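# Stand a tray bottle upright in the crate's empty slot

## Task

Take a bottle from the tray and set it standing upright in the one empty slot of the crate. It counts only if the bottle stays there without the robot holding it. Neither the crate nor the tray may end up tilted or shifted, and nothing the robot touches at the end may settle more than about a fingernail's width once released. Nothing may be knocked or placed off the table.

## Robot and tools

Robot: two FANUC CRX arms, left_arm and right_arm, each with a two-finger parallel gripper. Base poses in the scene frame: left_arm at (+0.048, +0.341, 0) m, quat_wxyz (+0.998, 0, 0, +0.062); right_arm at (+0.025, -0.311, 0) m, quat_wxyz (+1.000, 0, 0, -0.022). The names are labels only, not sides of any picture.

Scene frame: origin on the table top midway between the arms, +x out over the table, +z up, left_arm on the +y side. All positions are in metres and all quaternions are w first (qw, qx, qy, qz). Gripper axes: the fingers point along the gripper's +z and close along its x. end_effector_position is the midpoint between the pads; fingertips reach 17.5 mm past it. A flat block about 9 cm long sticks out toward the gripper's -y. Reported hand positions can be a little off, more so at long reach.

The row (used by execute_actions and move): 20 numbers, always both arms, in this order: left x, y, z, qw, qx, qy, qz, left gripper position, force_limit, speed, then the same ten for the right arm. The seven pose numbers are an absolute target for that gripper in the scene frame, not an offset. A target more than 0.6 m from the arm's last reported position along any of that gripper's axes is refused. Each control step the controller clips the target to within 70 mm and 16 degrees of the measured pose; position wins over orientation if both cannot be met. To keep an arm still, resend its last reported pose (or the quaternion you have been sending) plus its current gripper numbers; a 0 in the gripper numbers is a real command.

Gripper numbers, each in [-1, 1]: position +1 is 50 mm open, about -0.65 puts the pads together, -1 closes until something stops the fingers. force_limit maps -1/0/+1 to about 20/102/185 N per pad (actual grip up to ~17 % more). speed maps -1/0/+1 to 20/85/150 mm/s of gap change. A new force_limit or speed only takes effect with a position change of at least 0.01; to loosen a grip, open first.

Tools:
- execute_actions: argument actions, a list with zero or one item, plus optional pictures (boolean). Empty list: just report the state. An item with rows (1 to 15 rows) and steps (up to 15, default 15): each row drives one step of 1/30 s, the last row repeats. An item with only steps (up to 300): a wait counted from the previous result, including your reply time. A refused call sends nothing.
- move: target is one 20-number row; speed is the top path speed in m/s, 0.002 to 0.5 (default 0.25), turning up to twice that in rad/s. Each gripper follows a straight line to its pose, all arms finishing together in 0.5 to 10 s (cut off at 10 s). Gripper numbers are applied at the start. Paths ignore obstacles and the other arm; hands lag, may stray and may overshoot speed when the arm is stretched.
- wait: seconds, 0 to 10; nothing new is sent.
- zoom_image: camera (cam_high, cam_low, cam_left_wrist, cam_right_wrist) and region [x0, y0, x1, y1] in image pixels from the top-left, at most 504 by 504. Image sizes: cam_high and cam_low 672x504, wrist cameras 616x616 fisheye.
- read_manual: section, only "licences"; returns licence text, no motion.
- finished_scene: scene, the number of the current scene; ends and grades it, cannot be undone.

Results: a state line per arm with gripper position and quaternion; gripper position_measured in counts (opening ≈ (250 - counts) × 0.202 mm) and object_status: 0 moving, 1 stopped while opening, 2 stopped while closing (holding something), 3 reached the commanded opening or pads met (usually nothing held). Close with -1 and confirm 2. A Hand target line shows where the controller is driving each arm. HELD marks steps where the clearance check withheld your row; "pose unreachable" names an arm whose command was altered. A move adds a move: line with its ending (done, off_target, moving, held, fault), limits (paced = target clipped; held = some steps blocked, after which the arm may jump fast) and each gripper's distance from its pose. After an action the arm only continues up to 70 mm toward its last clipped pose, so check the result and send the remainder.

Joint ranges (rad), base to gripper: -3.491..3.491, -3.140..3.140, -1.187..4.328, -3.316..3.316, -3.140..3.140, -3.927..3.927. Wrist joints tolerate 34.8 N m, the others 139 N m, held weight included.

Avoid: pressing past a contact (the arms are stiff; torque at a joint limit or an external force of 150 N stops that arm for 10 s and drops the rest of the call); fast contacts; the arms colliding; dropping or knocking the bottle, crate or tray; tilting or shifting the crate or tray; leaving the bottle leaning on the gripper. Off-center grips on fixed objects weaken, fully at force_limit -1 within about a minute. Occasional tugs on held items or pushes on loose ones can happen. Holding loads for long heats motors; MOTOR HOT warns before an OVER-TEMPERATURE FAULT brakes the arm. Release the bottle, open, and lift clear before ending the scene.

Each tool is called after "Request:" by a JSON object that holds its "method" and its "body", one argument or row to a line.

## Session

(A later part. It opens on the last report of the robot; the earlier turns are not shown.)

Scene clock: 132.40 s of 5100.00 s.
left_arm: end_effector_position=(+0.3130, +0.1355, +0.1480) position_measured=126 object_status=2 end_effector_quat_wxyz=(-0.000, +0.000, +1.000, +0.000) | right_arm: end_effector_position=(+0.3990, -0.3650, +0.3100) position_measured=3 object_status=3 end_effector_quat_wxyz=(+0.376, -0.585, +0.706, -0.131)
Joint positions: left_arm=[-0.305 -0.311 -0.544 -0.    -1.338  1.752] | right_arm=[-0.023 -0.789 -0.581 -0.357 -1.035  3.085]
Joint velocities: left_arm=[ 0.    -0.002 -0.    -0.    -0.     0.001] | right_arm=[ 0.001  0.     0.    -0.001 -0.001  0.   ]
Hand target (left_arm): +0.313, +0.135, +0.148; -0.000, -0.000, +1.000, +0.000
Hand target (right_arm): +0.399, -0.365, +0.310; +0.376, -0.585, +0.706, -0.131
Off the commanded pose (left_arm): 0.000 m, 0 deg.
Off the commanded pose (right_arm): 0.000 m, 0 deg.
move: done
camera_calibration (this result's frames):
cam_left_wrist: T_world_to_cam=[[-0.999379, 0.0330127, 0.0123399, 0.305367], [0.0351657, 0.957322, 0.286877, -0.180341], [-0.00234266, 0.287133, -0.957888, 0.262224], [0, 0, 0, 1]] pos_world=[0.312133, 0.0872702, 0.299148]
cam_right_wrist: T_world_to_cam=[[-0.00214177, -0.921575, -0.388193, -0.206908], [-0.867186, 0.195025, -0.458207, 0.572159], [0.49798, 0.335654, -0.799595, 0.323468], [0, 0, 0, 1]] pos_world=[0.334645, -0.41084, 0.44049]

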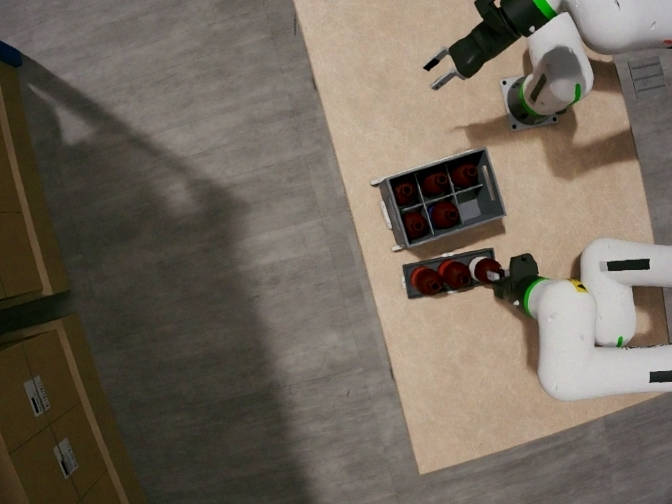

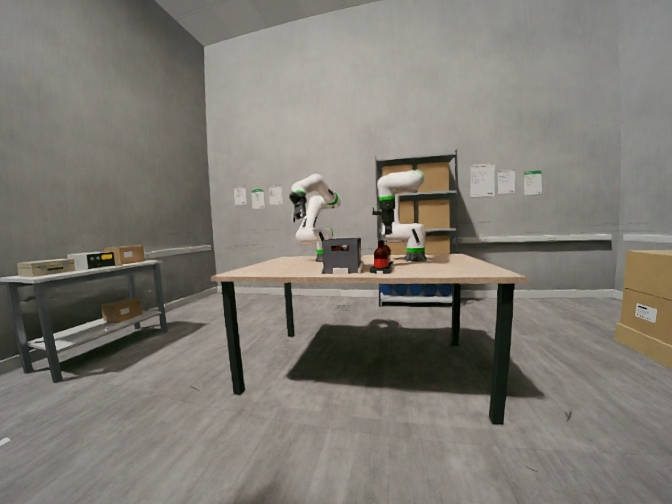

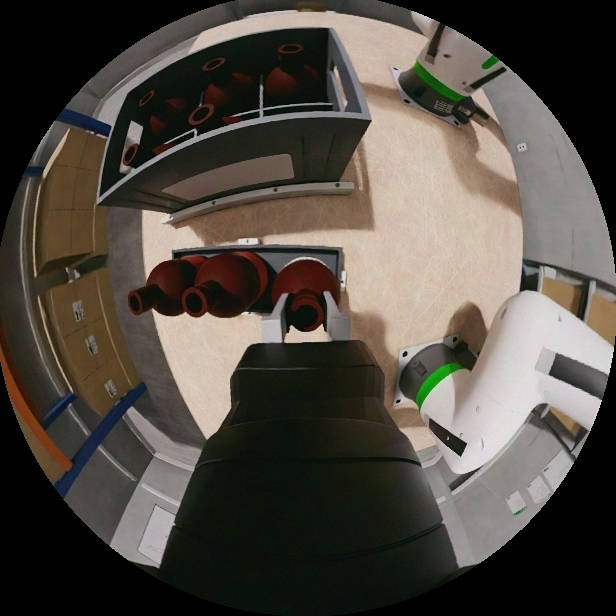

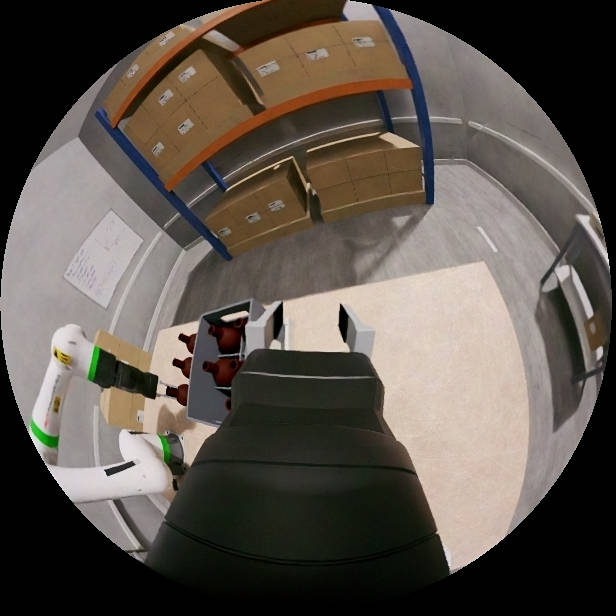

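Request:
{"method": "move", "body": {
  "target": [0.313,0.1355,0.345,0,0,1,0,-1,-0.4,-0.3, 0.399,-0.365,0.31,0.376,-0.585,0.706,-0.131,1,0,0],
  "speed": 0.2
}}

Request:
{"method": "move", "body": {
  "target": [0.312,-0.055,0.345,0,0,1,0,-1,-0.4,-0.3, 0.399,-0.365,0.31,0.376,-0.585,0.706,-0.131,1,0,0],
  "speed": 0.15
}}

Request:
{"method": "zoom_image", "body": {
  "camera": "cam_left_wrist",
  "region": [200, 190, 400, 360]
}}

Request:
{"method": "zoom_image", "body": {
  "camera": "cam_low",
  "region": [300, 170, 420, 280]
}}

Scene clock: 148.03 s of 5100.00 s.
left_arm: end_effector_position=(+0.3126, +0.1356, +0.3450) position_measured=126 object_status=2 end_effector_quat_wxyz=(-0.000, +0.000, +1.000, -0.000) | right_arm: end_effector_position=(+0.3990, -0.3650, +0.3100) position_measured=3 object_status=3 end_effector_quat_wxyz=(+0.376, -0.585, +0.706, -0.131)
Joint positions: left_arm=[-0.304 -0.313 -0.083  0.    -1.8    1.751] | right_arm=[-0.023 -0.789 -0.581 -0.357 -1.035  3.085]
Joint velocities: left_arm=[-0.001 -0.     0.002 -0.    -0.001  0.001] | right_arm=[ 0.001  0.    -0.     0.    -0.001  0.   ]
Hand target (left_arm): +0.313, +0.136, +0.345; +0.000, +0.000, +1.000, -0.000
Hand target (right_arm): +0.399, -0.365, +0.310; +0.376, -0.585, +0.706, -0.131
Off the commanded pose (left_arm): 0.000 m, 0 deg.
Off the commanded pose (right_arm): 0.000 m, 0 deg.
After step 90, 11.23 s passed at rest.
move: done
camera_calibration (this result's frames):
cam_left_wrist: T_world_to_cam=[[-0.999364, 0.0334589, 0.0123262, 0.302472], [0.035589, 0.957313, 0.286855, -0.237045], [-0.00220214, 0.287112, -0.957895, 0.450834], [0, 0, 0, 1]] pos_world=[0.311709, 0.0873665, 0.496121]
cam_right_wrist: T_world_to_cam=[[-0.00214379, -0.921584, -0.388174, -0.20692], [-0.867182, 0.19502, -0.458218, 0.57216], [0.497987, 0.335635, -0.799599, 0.323465], [0, 0, 0, 1]] pos_world=[0.334642, -0.410843, 0.440495]

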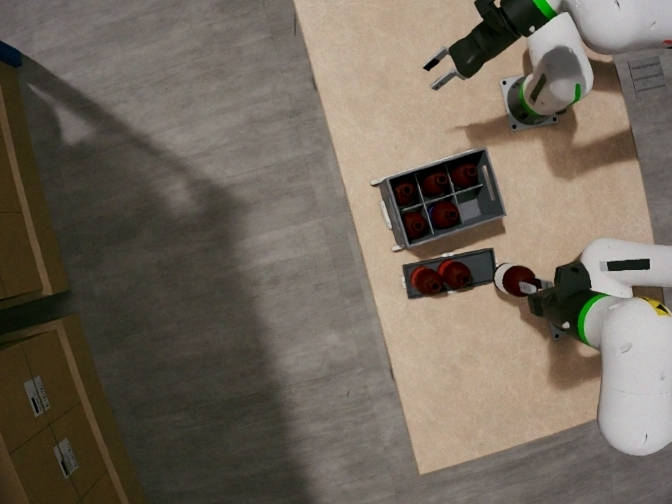

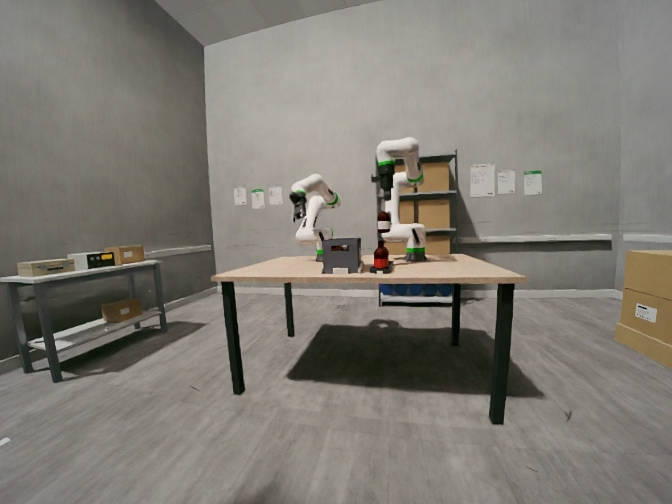

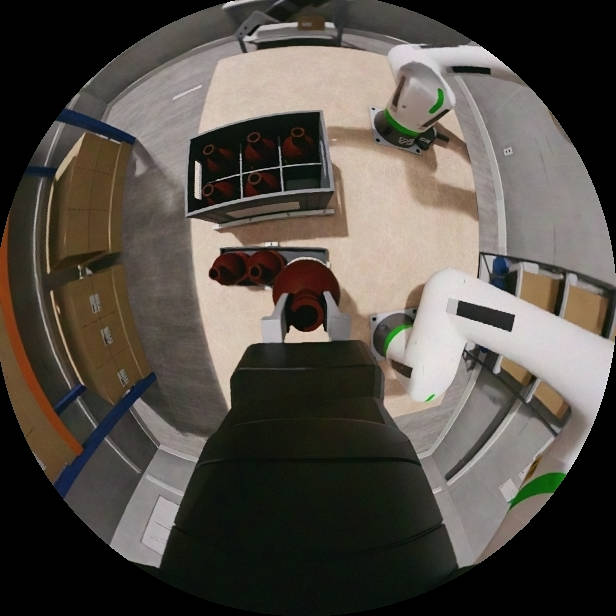

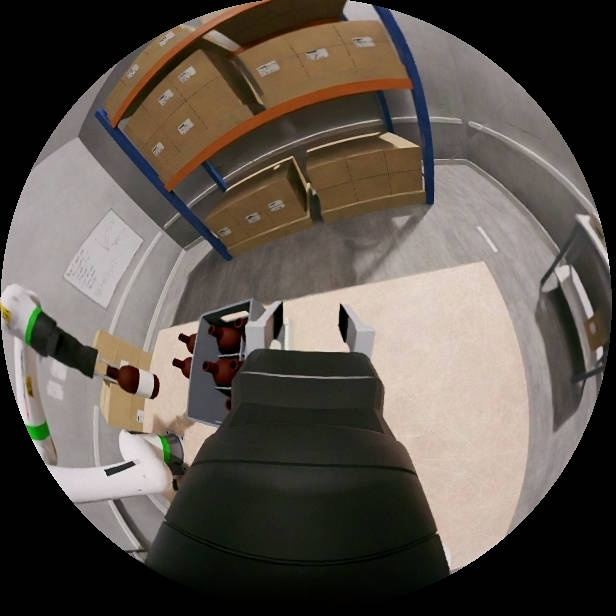

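Scene clock: 149.67 s of 5100.00 s.
left_arm: end_effector_position=(+0.3126, -0.0543, +0.3455) position_measured=126 object_status=2 end_effector_quat_wxyz=(-0.000, -0.000, +1.000, -0.000) | right_arm: end_effector_position=(+0.3990, -0.3650, +0.3100) position_measured=3 object_status=3 end_effector_quat_wxyz=(+0.376, -0.585, +0.706, -0.131)
Joint positions: left_arm=[-0.785  0.032  0.216  0.    -1.755  2.232] | right_arm=[-0.023 -0.789 -0.581 -0.357 -1.035  3.085]
Joint velocities: left_arm=[-0.002  0.002  0.002 -0.    -0.     0.001] | right_arm=[ 0.    -0.001  0.    -0.     0.001 -0.   ]
Hand target (left_arm): +0.313, -0.054, +0.345; -0.000, -0.000, +1.000, +0.000
Hand target (right_arm): +0.399, -0.365, +0.310; +0.376, -0.585, +0.706, -0.131
Off the commanded pose (left_arm): 0.001 m, 0 deg.
Off the commanded pose (right_arm): 0.000 m, 0 deg.
move: done
camera_calibration (this result's frames):
cam_left_wrist: T_world_to_cam=[[-0.999377, 0.0329615, 0.0126023, 0.308662], [0.0351919, 0.95733, 0.286845, -0.0553187], [-0.00260969, 0.28711, -0.957894, 0.505985], [0, 0, 0, 1]] pos_world=[0.311737, -0.102489, 0.496658]
cam_right_wrist: T_world_to_cam=[[-0.00214307, -0.921584, -0.388174, -0.20692], [-0.867182, 0.195019, -0.458218, 0.57216], [0.497987, 0.335635, -0.799598, 0.323465], [0, 0, 0, 1]] pos_world=[0.334642, -0.410843, 0.440495]

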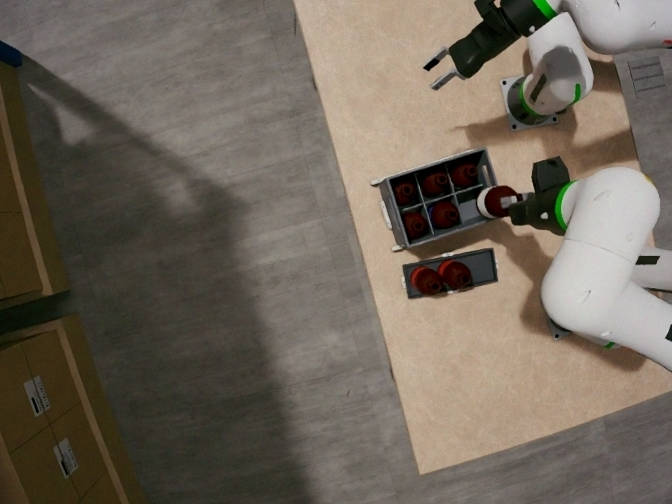

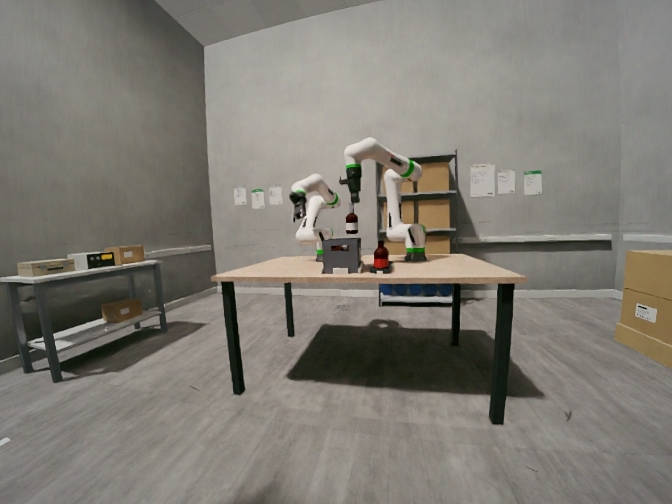

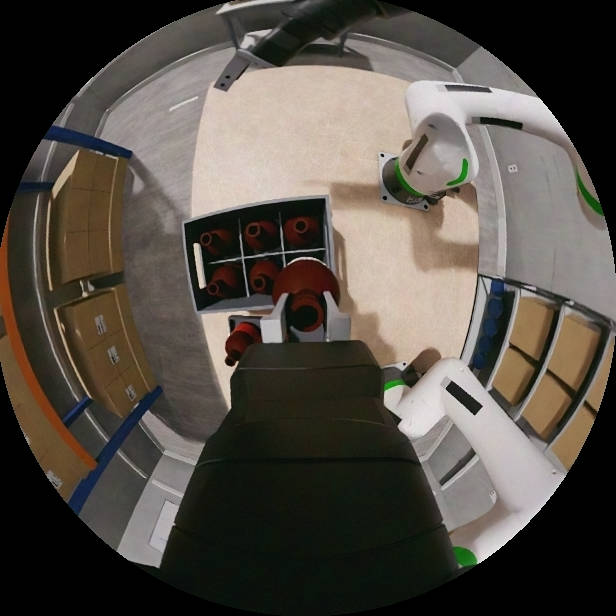

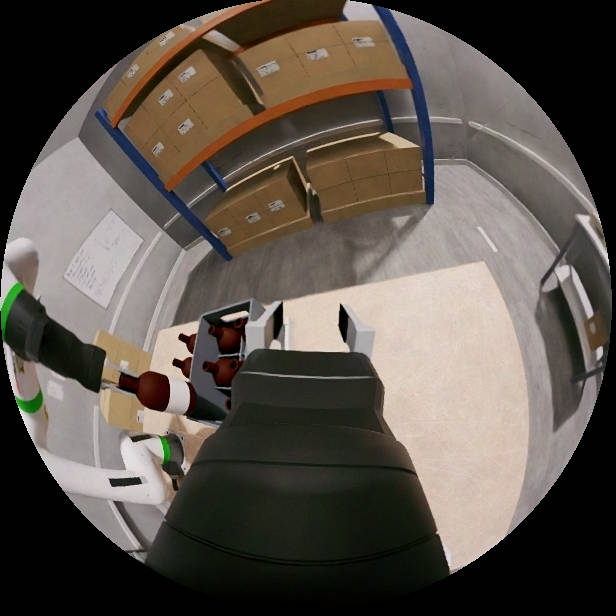

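Region (200, 190, 400, 360) of cam_left_wrist's 616x616 image, scaled by 2.520, with more detail than that image has; it fills the top 428 rows of this view, and the rest is white.

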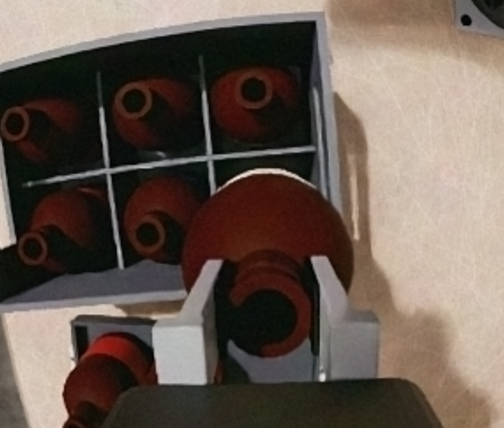

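Region (300, 170, 420, 280) of cam_low's 672x504 image, scaled by 4.200, with more detail than that image has; it fills the top 462 rows of this view, and the rest is white.

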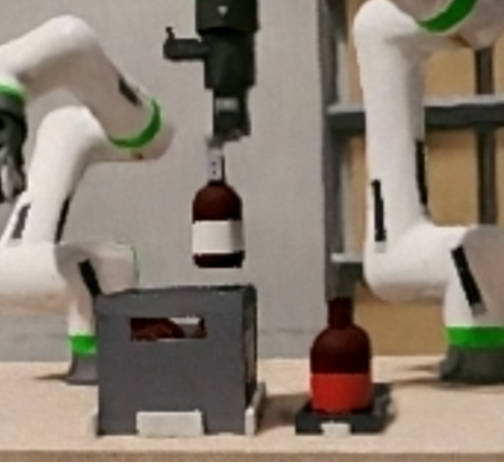

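Request:
{"method": "move", "body": {
  "target": [0.312,-0.057,0.275,0,0,1,0,-1,-0.4,-0.3, 0.399,-0.365,0.31,0.376,-0.585,0.706,-0.131,1,0,0],
  "speed": 0.06
}}

Request:
{"method": "zoom_image", "body": {
  "camera": "cam_left_wrist",
  "region": [220, 200, 390, 360]
}}

Request:
{"method": "zoom_image", "body": {
  "camera": "cam_high",
  "region": [420, 140, 540, 260]
}}

Scene clock: 169.07 s of 5100.00 s.
left_arm: end_effector_position=(+0.3121, -0.0571, +0.2750) position_measured=126 object_status=2 end_effector_quat_wxyz=(+0.000, -0.000, +1.000, +0.000) | right_arm: end_effector_position=(+0.3990, -0.3650, +0.3100) position_measured=3 object_status=3 end_effector_quat_wxyz=(+0.376, -0.585, +0.706, -0.131)
Joint positions: left_arm=[-0.791  0.02   0.039 -0.    -1.59   2.238] | right_arm=[-0.023 -0.789 -0.581 -0.357 -1.035  3.085]
Joint velocities: left_arm=[-0.    -0.001 -0.001 -0.     0.001  0.   ] | right_arm=[ 0.001  0.     0.    -0.     0.001 -0.   ]
Hand target (left_arm): +0.312, -0.057, +0.275; -0.000, -0.000, +1.000, -0.000
Hand target (right_arm): +0.399, -0.365, +0.310; +0.376, -0.585, +0.706, -0.131
Off the commanded pose (left_arm): 0.000 m, 0 deg.
Off the commanded pose (right_arm): 0.000 m, 0 deg.
After step 90, 14.93 s passed at rest.
move: done
camera_calibration (this result's frames):
cam_left_wrist: T_world_to_cam=[[-0.999384, 0.0328932, 0.012257, 0.309324], [0.0350276, 0.957306, 0.286945, -0.0323843], [-0.00229512, 0.287197, -0.957869, 0.439169], [0, 0, 0, 1]] pos_world=[0.311275, -0.105301, 0.426167]
cam_right_wrist: T_world_to_cam=[[-0.00214602, -0.921584, -0.388174, -0.206921], [-0.867185, 0.195019, -0.458211, 0.572156], [0.497981, 0.335635, -0.799602, 0.323465], [0, 0, 0, 1]] pos_world=[0.334642, -0.410843, 0.44049]

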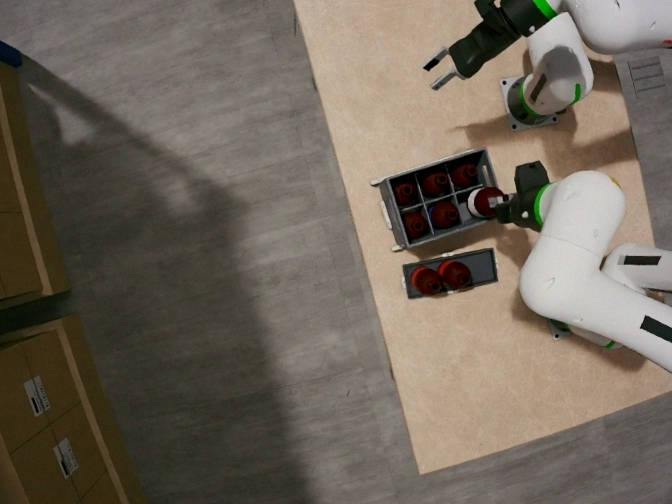

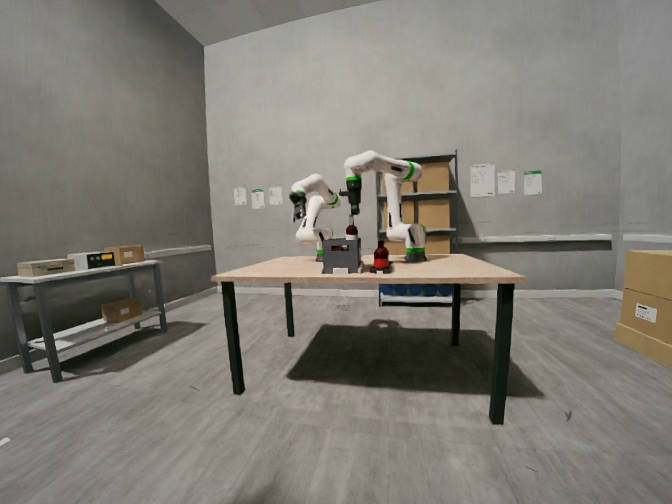

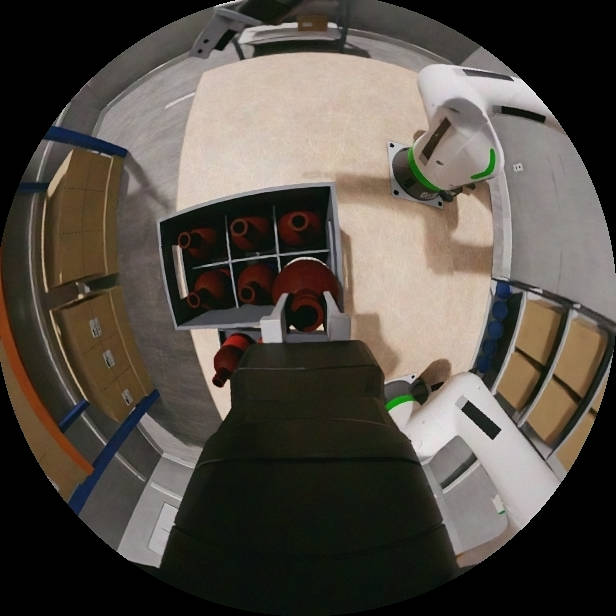

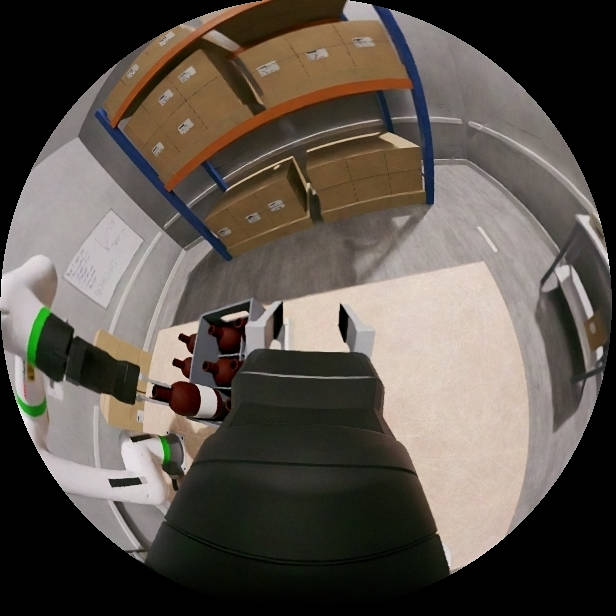

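Region (220, 200, 390, 360) of cam_left_wrist's 616x616 image, scaled by 2.965, with more detail than that image has; it fills the top 474 rows of this view, and the rest is white.

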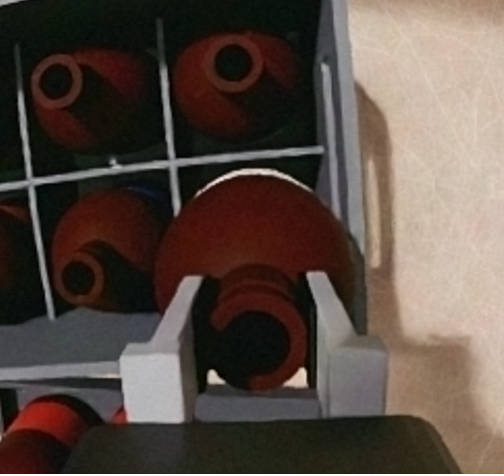

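Region (420, 140, 540, 260) of cam_high's 672x504 image, scaled by 4.200, with more detail than that image has.

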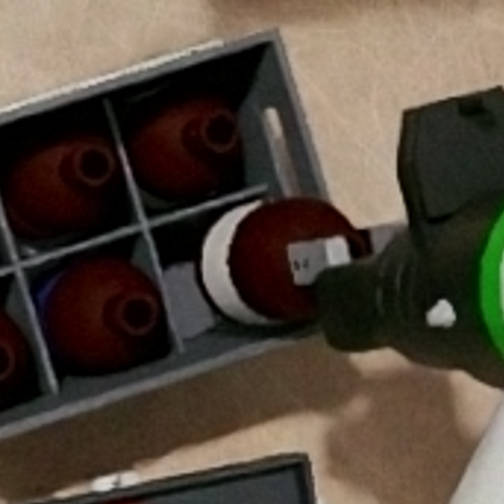

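Request:
{"method": "move", "body": {
  "target": [0.312,-0.0565,0.165,0,0,1,0,-1,-0.4,-0.3, 0.399,-0.365,0.31,0.376,-0.585,0.706,-0.131,1,0,0],
  "speed": 0.07
}}

Request:
{"method": "zoom_image", "body": {
  "camera": "cam_left_wrist",
  "region": [150, 150, 410, 370]
}}

Request:
{"method": "zoom_image", "body": {
  "camera": "cam_right_wrist",
  "region": [140, 310, 260, 430]
}}

Scene clock: 178.17 s of 5100.00 s.
left_arm: end_effector_position=(+0.3122, -0.0566, +0.1650) position_measured=126 object_status=2 end_effector_quat_wxyz=(+0.000, -0.000, +1.000, +0.000) | right_arm: end_effector_position=(+0.3990, -0.3650, +0.3100) position_measured=3 object_status=3 end_effector_quat_wxyz=(+0.376, -0.585, +0.706, -0.131)
Joint positions: left_arm=[-0.79   0.049 -0.19  -0.    -1.333  2.237] | right_arm=[-0.023 -0.789 -0.581 -0.357 -1.035  3.085]
Joint velocities: left_arm=[ 0.001  0.002 -0.001  0.     0.002 -0.   ] | right_arm=[-0.     0.     0.     0.001 -0.001 -0.   ]
Hand target (left_arm): +0.312, -0.057, +0.165; +0.000, -0.000, +1.000, +0.000
Hand target (right_arm): +0.399, -0.365, +0.310; +0.376, -0.585, +0.706, -0.131
Off the commanded pose (left_arm): 0.000 m, 0 deg.
Off the commanded pose (right_arm): 0.000 m, 0 deg.
After step 90, 4.23 s passed at rest.
move: done
camera_calibration (this result's frames):
cam_left_wrist: T_world_to_cam=[[-0.999385, 0.0328553, 0.0122223, 0.310715], [0.0349813, 0.957309, 0.286941, -0.00124385], [-0.00227295, 0.287192, -0.95787, 0.333701], [0, 0, 0, 1]] pos_world=[0.311326, -0.104854, 0.316201]
cam_right_wrist: T_world_to_cam=[[-0.00214607, -0.921584, -0.388174, -0.206921], [-0.867185, 0.195019, -0.458211, 0.572156], [0.497981, 0.335635, -0.799602, 0.323465], [0, 0, 0, 1]] pos_world=[0.334642, -0.410843, 0.44049]

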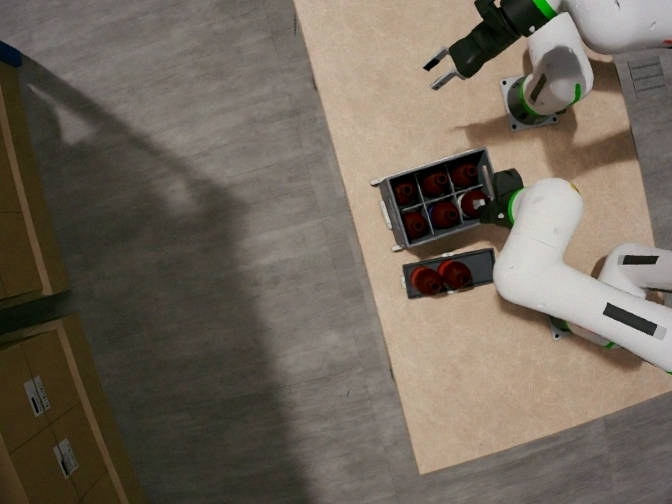

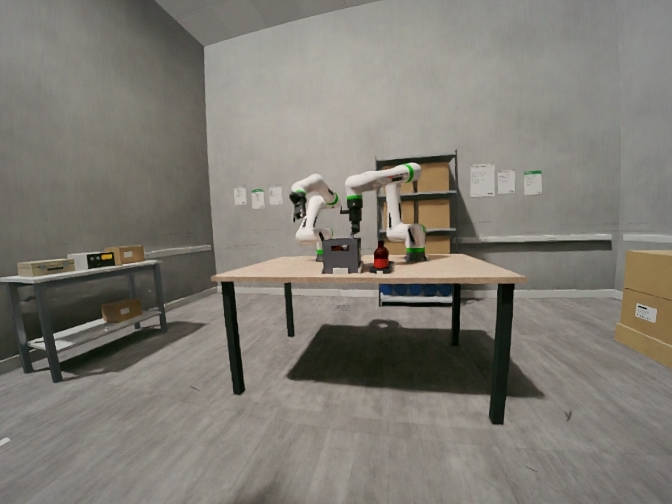

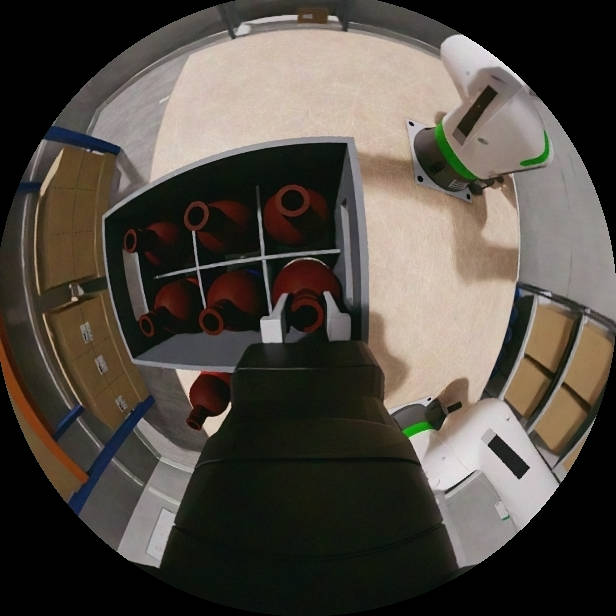

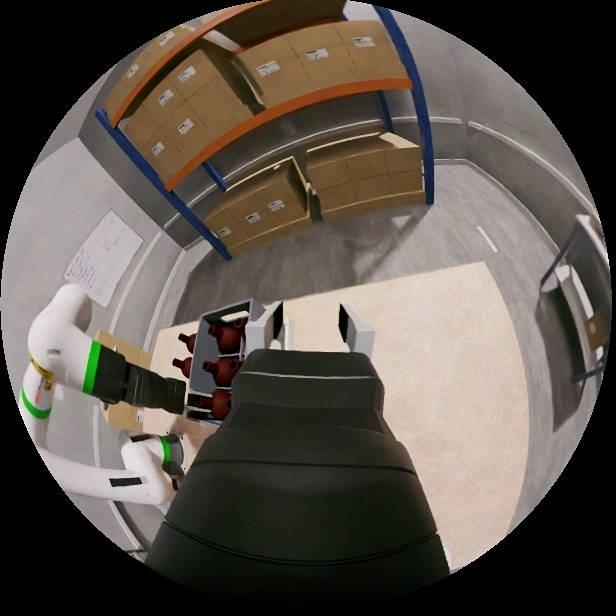

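Region (150, 150, 410, 370) of cam_left_wrist's 616x616 image, scaled by 1.938, with more detail than that image has; it fills the top 426 rows of this view, and the rest is white.

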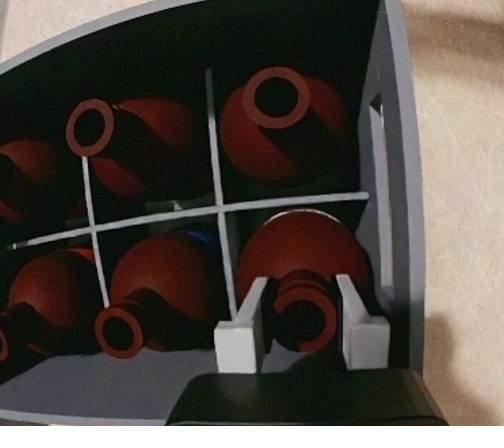

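Region (140, 310, 260, 430) of cam_right_wrist's 616x616 image, scaled by 4.200, with more detail than that image has.

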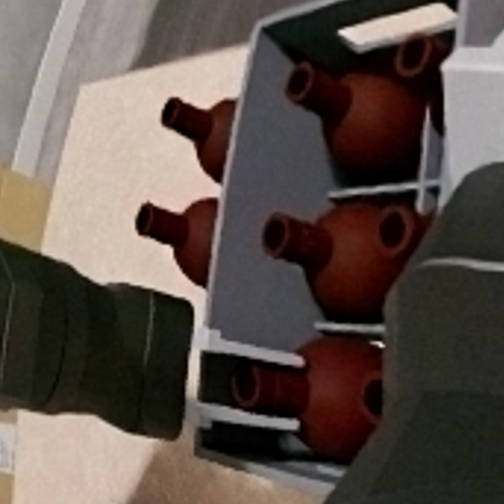

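Request:
{"method": "execute_actions", "body": {
  "actions": [
    {"rows":[[0.312,-0.057,0.164,0,0,1,0,-1,-0.4,-0.3,0.399,-0.365,0.31,0.376,-0.585,0.706,-0.131,1,0,0],[0.312,-0.057,0.1635,0,0,1,0,-1,-0.4,-0.3,0.399,-0.365,0.31,0.376,-0.585,0.706,-0.131,1,0,0],[0.312,-0.057,0.163,0,0,1,0,-1,-0.4,-0.3,0.399,-0.365,0.31,0.376,-0.585,0.706,-0.131,1,0,0],[0.312,-0.057,0.1625,0,0,1,0,-1,-0.4,-0.3,0.399,-0.365,0.31,0.376,-0.585,0.706,-0.131,1,0,0],[0.312,-0.057,0.162,0,0,1,0,-1,-0.4,-0.3,0.399,-0.365,0.31,0.376,-0.585,0.706,-0.131,1,0,0],[0.312,-0.057,0.1615,0,0,1,0,-1,-0.4,-0.3,0.399,-0.365,0.31,0.376,-0.585,0.706,-0.131,1,0,0],[0.312,-0.057,0.161,0,0,1,0,-1,-0.4,-0.3,0.399,-0.365,0.31,0.376,-0.585,0.706,-0.131,1,0,0],[0.312,-0.057,0.1605,0,0,1,0,-1,-0.4,-0.3,0.399,-0.365,0.31,0.376,-0.585,0.706,-0.131,1,0,0],[0.312,-0.057,0.160,0,0,1,0,-1,-0.4,-0.3,0.399,-0.365,0.31,0.376,-0.585,0.706,-0.131,1,0,0]],"steps":15}
  ]
}}

Request:
{"method": "zoom_image", "body": {
  "camera": "cam_left_wrist",
  "region": [240, 170, 370, 350]
}}

Request:
{"method": "zoom_image", "body": {
  "camera": "cam_right_wrist",
  "region": [170, 320, 250, 430]
}}

Scene clock: 195.70 s of 5100.00 s.
left_arm: end_effector_position=(+0.3120, -0.0570, +0.1600) position_measured=126 object_status=2 end_effector_quat_wxyz=(-0.000, -0.000, +1.000, -0.000) | right_arm: end_effector_position=(+0.3990, -0.3650, +0.3100) position_measured=3 object_status=3 end_effector_quat_wxyz=(+0.376, -0.585, +0.706, -0.131)
Joint positions: left_arm=[-0.791  0.052 -0.198  0.    -1.321  2.238] | right_arm=[-0.023 -0.789 -0.581 -0.357 -1.035  3.085]
Joint velocities: left_arm=[-0.    -0.002 -0.002 -0.001  0.002  0.001] | right_arm=[-0.    -0.    -0.001  0.    -0.002  0.   ]
Hand target (left_arm): +0.312, -0.057, +0.160; +0.000, -0.000, +1.000, +0.000
Hand target (right_arm): +0.399, -0.365, +0.310; +0.376, -0.585, +0.706, -0.131
Off the commanded pose (left_arm): 0.000 m, 0 deg.
Off the commanded pose (right_arm): 0.000 m, 0 deg.
Steps of this call (steps 1 to 90: nothing new was sent; then 14.03 s passed at rest; steps 91 to 105: all 15 steps of this action). Readings (end_effector_position | what the end effector reports):
91: left_arm (+0.3122, -0.0567, +0.1649) | right_arm (+0.3990, -0.3650, +0.3100) | left_arm position_measured=126 object_status=2 | right_arm position_measured=3 object_status=3
92: left_arm (+0.3123, -0.0567, +0.1645) | right_arm (+0.3990, -0.3650, +0.3100) | left_arm position_measured=126 object_status=2 | right_arm position_measured=3 object_status=3
94: left_arm (+0.3122, -0.0568, +0.1635) | right_arm (+0.3990, -0.3650, +0.3100) | left_arm position_measured=126 object_status=2 | right_arm position_measured=3 object_status=3
98: left_arm (+0.3120, -0.0570, +0.1615) | right_arm (+0.3990, -0.3650, +0.3100) | left_arm position_measured=126 object_status=2 | right_arm position_measured=3 object_status=3
105: the state above
camera_calibration (this result's frames):
cam_left_wrist: T_world_to_cam=[[-0.999379, 0.0330033, 0.0123157, 0.310588], [0.0351496, 0.957329, 0.286854, 0.000543824], [-0.00232303, 0.287109, -0.957895, 0.32903], [0, 0, 0, 1]] pos_world=[0.31114, -0.105238, 0.311195]
cam_right_wrist: T_world_to_cam=[[-0.00214611, -0.921584, -0.388174, -0.206921], [-0.867185, 0.195019, -0.458211, 0.572156], [0.497981, 0.335635, -0.799602, 0.323465], [0, 0, 0, 1]] pos_world=[0.334642, -0.410843, 0.44049]

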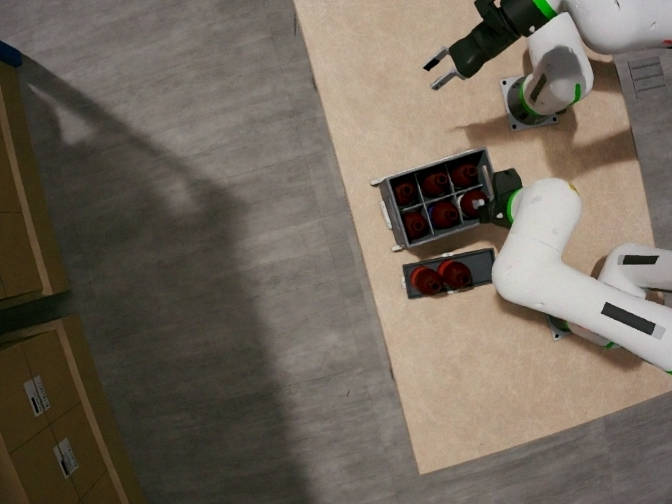

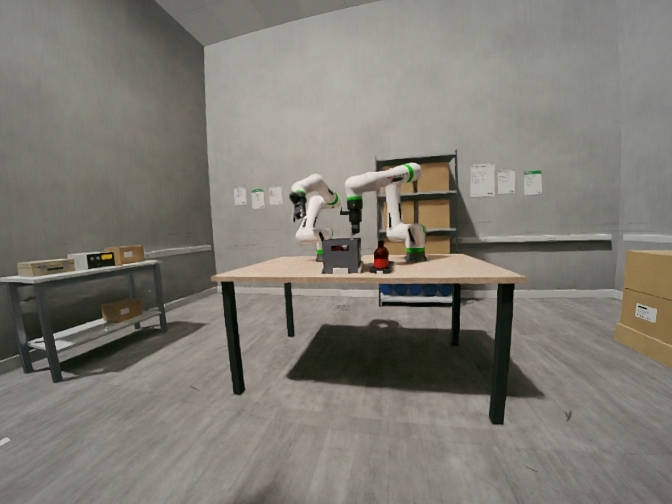

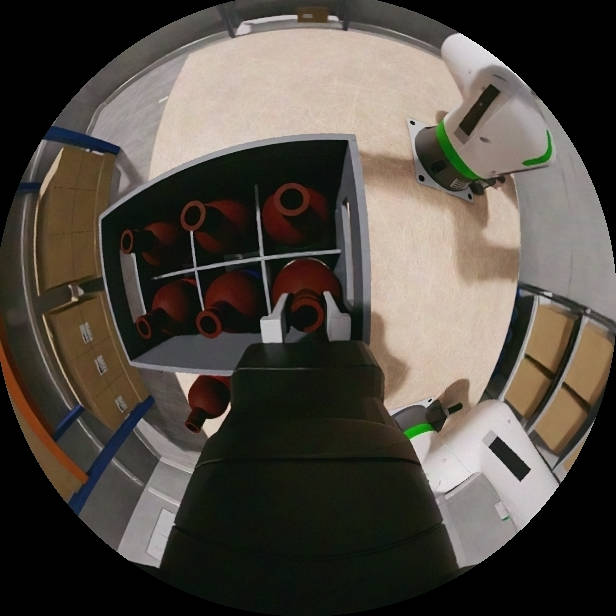

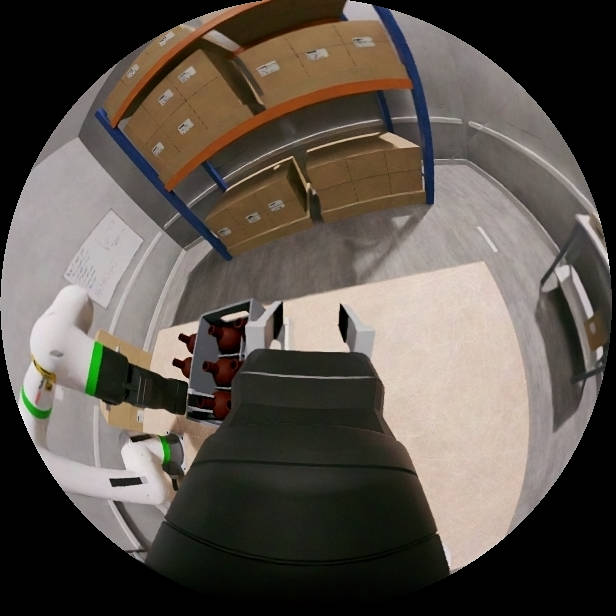

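Region (240, 170, 370, 350) of cam_left_wrist's 616x616 image, scaled by 2.800, with more detail than that image has.

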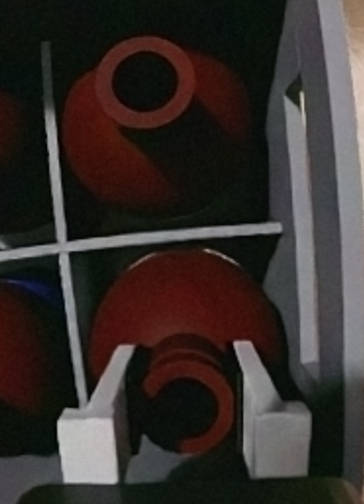

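Region (170, 320, 250, 430) of cam_right_wrist's 616x616 image, scaled by 4.582, with more detail than that image has; it fills the left 367 columns of this view, and the rest is white.

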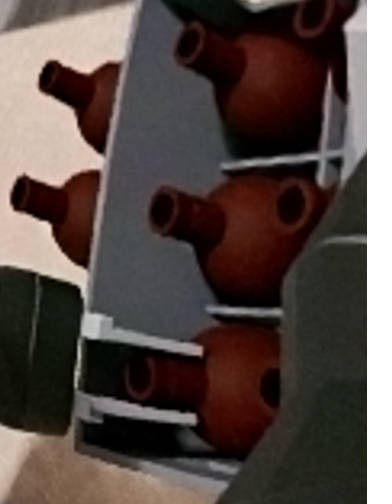

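Request:
{"method": "move", "body": {
  "target": [0.312,-0.057,0.156,0,0,1,0,-1,-0.4,-0.3, 0.399,-0.365,0.31,0.376,-0.585,0.706,-0.131,1,0,0],
  "speed": 0.01
}}

Request:
{"method": "zoom_image", "body": {
  "camera": "cam_right_wrist",
  "region": [170, 320, 250, 430]
}}

Scene clock: 201.63 s of 5100.00 s.
left_arm: end_effector_position=(+0.3120, -0.0570, +0.1560) position_measured=126 object_status=2 end_effector_quat_wxyz=(+0.000, -0.000, +1.000, +0.000) | right_arm: end_effector_position=(+0.3990, -0.3650, +0.3100) position_measured=3 object_status=3 end_effector_quat_wxyz=(+0.376, -0.585, +0.706, -0.131)
Joint positions: left_arm=[-0.791  0.055 -0.205 -0.    -1.311  2.238] | right_arm=[-0.023 -0.789 -0.581 -0.357 -1.035  3.085]
Joint velocities: left_arm=[-0.001  0.001 -0.001  0.     0.    -0.   ] | right_arm=[-0.    -0.     0.    -0.002  0.001 -0.   ]
Hand target (left_arm): +0.312, -0.057, +0.156; +0.000, -0.000, +1.000, +0.000
Hand target (right_arm): +0.399, -0.365, +0.310; +0.376, -0.585, +0.706, -0.131
Off the commanded pose (left_arm): 0.000 m, 0 deg.
Off the commanded pose (right_arm): 0.000 m, 0 deg.
After step 90, 2.23 s passed at rest.
move: done
camera_calibration (this result's frames):
cam_left_wrist: T_world_to_cam=[[-0.999379, 0.0330071, 0.012303, 0.310638], [0.0351497, 0.957323, 0.286876, 0.00168622], [-0.00230902, 0.28713, -0.957889, 0.325172], [0, 0, 0, 1]] pos_world=[0.311137, -0.105234, 0.307174]
cam_right_wrist: T_world_to_cam=[[-0.00214607, -0.921584, -0.388174, -0.206921], [-0.867185, 0.195019, -0.458211, 0.572156], [0.497981, 0.335635, -0.799602, 0.323465], [0, 0, 0, 1]] pos_world=[0.334642, -0.410843, 0.44049]

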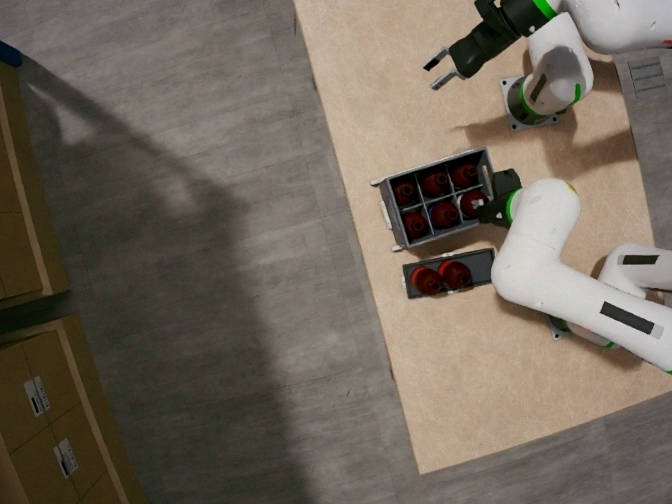

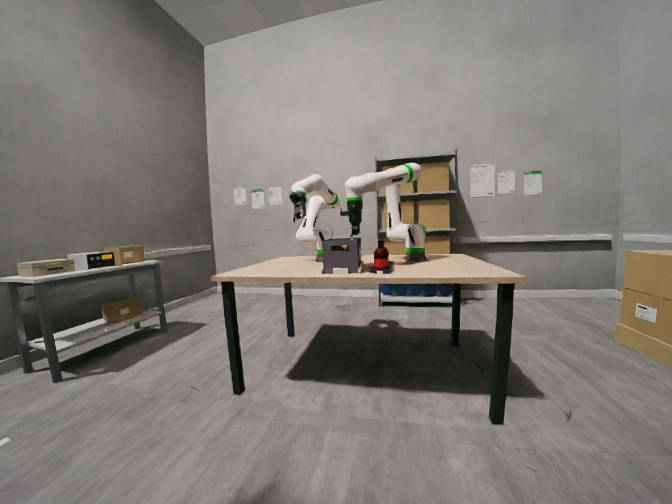

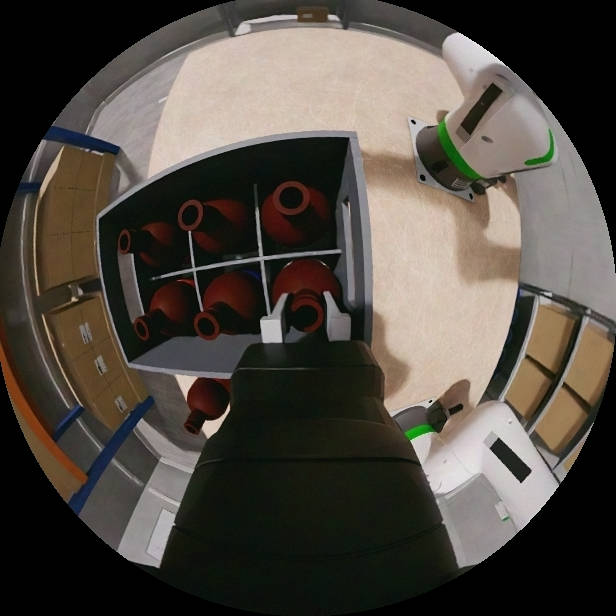

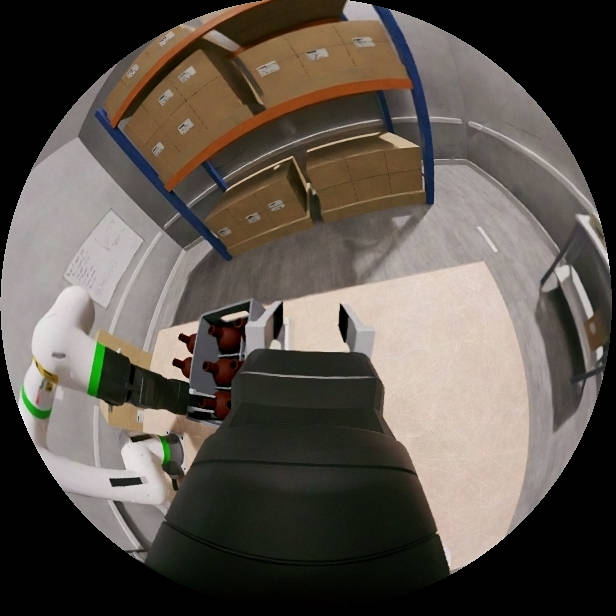

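Region (170, 320, 250, 430) of cam_right_wrist's 616x616 image, scaled by 4.582, with more detail than that image has; it fills the left 367 columns of this view, and the rest is white.

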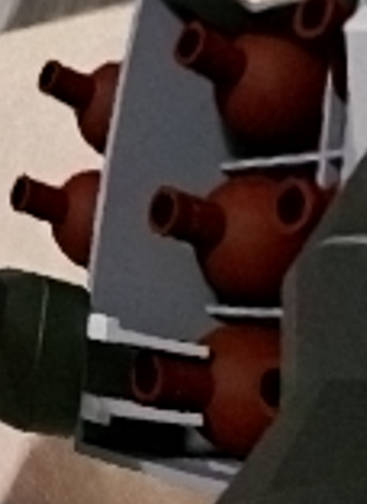

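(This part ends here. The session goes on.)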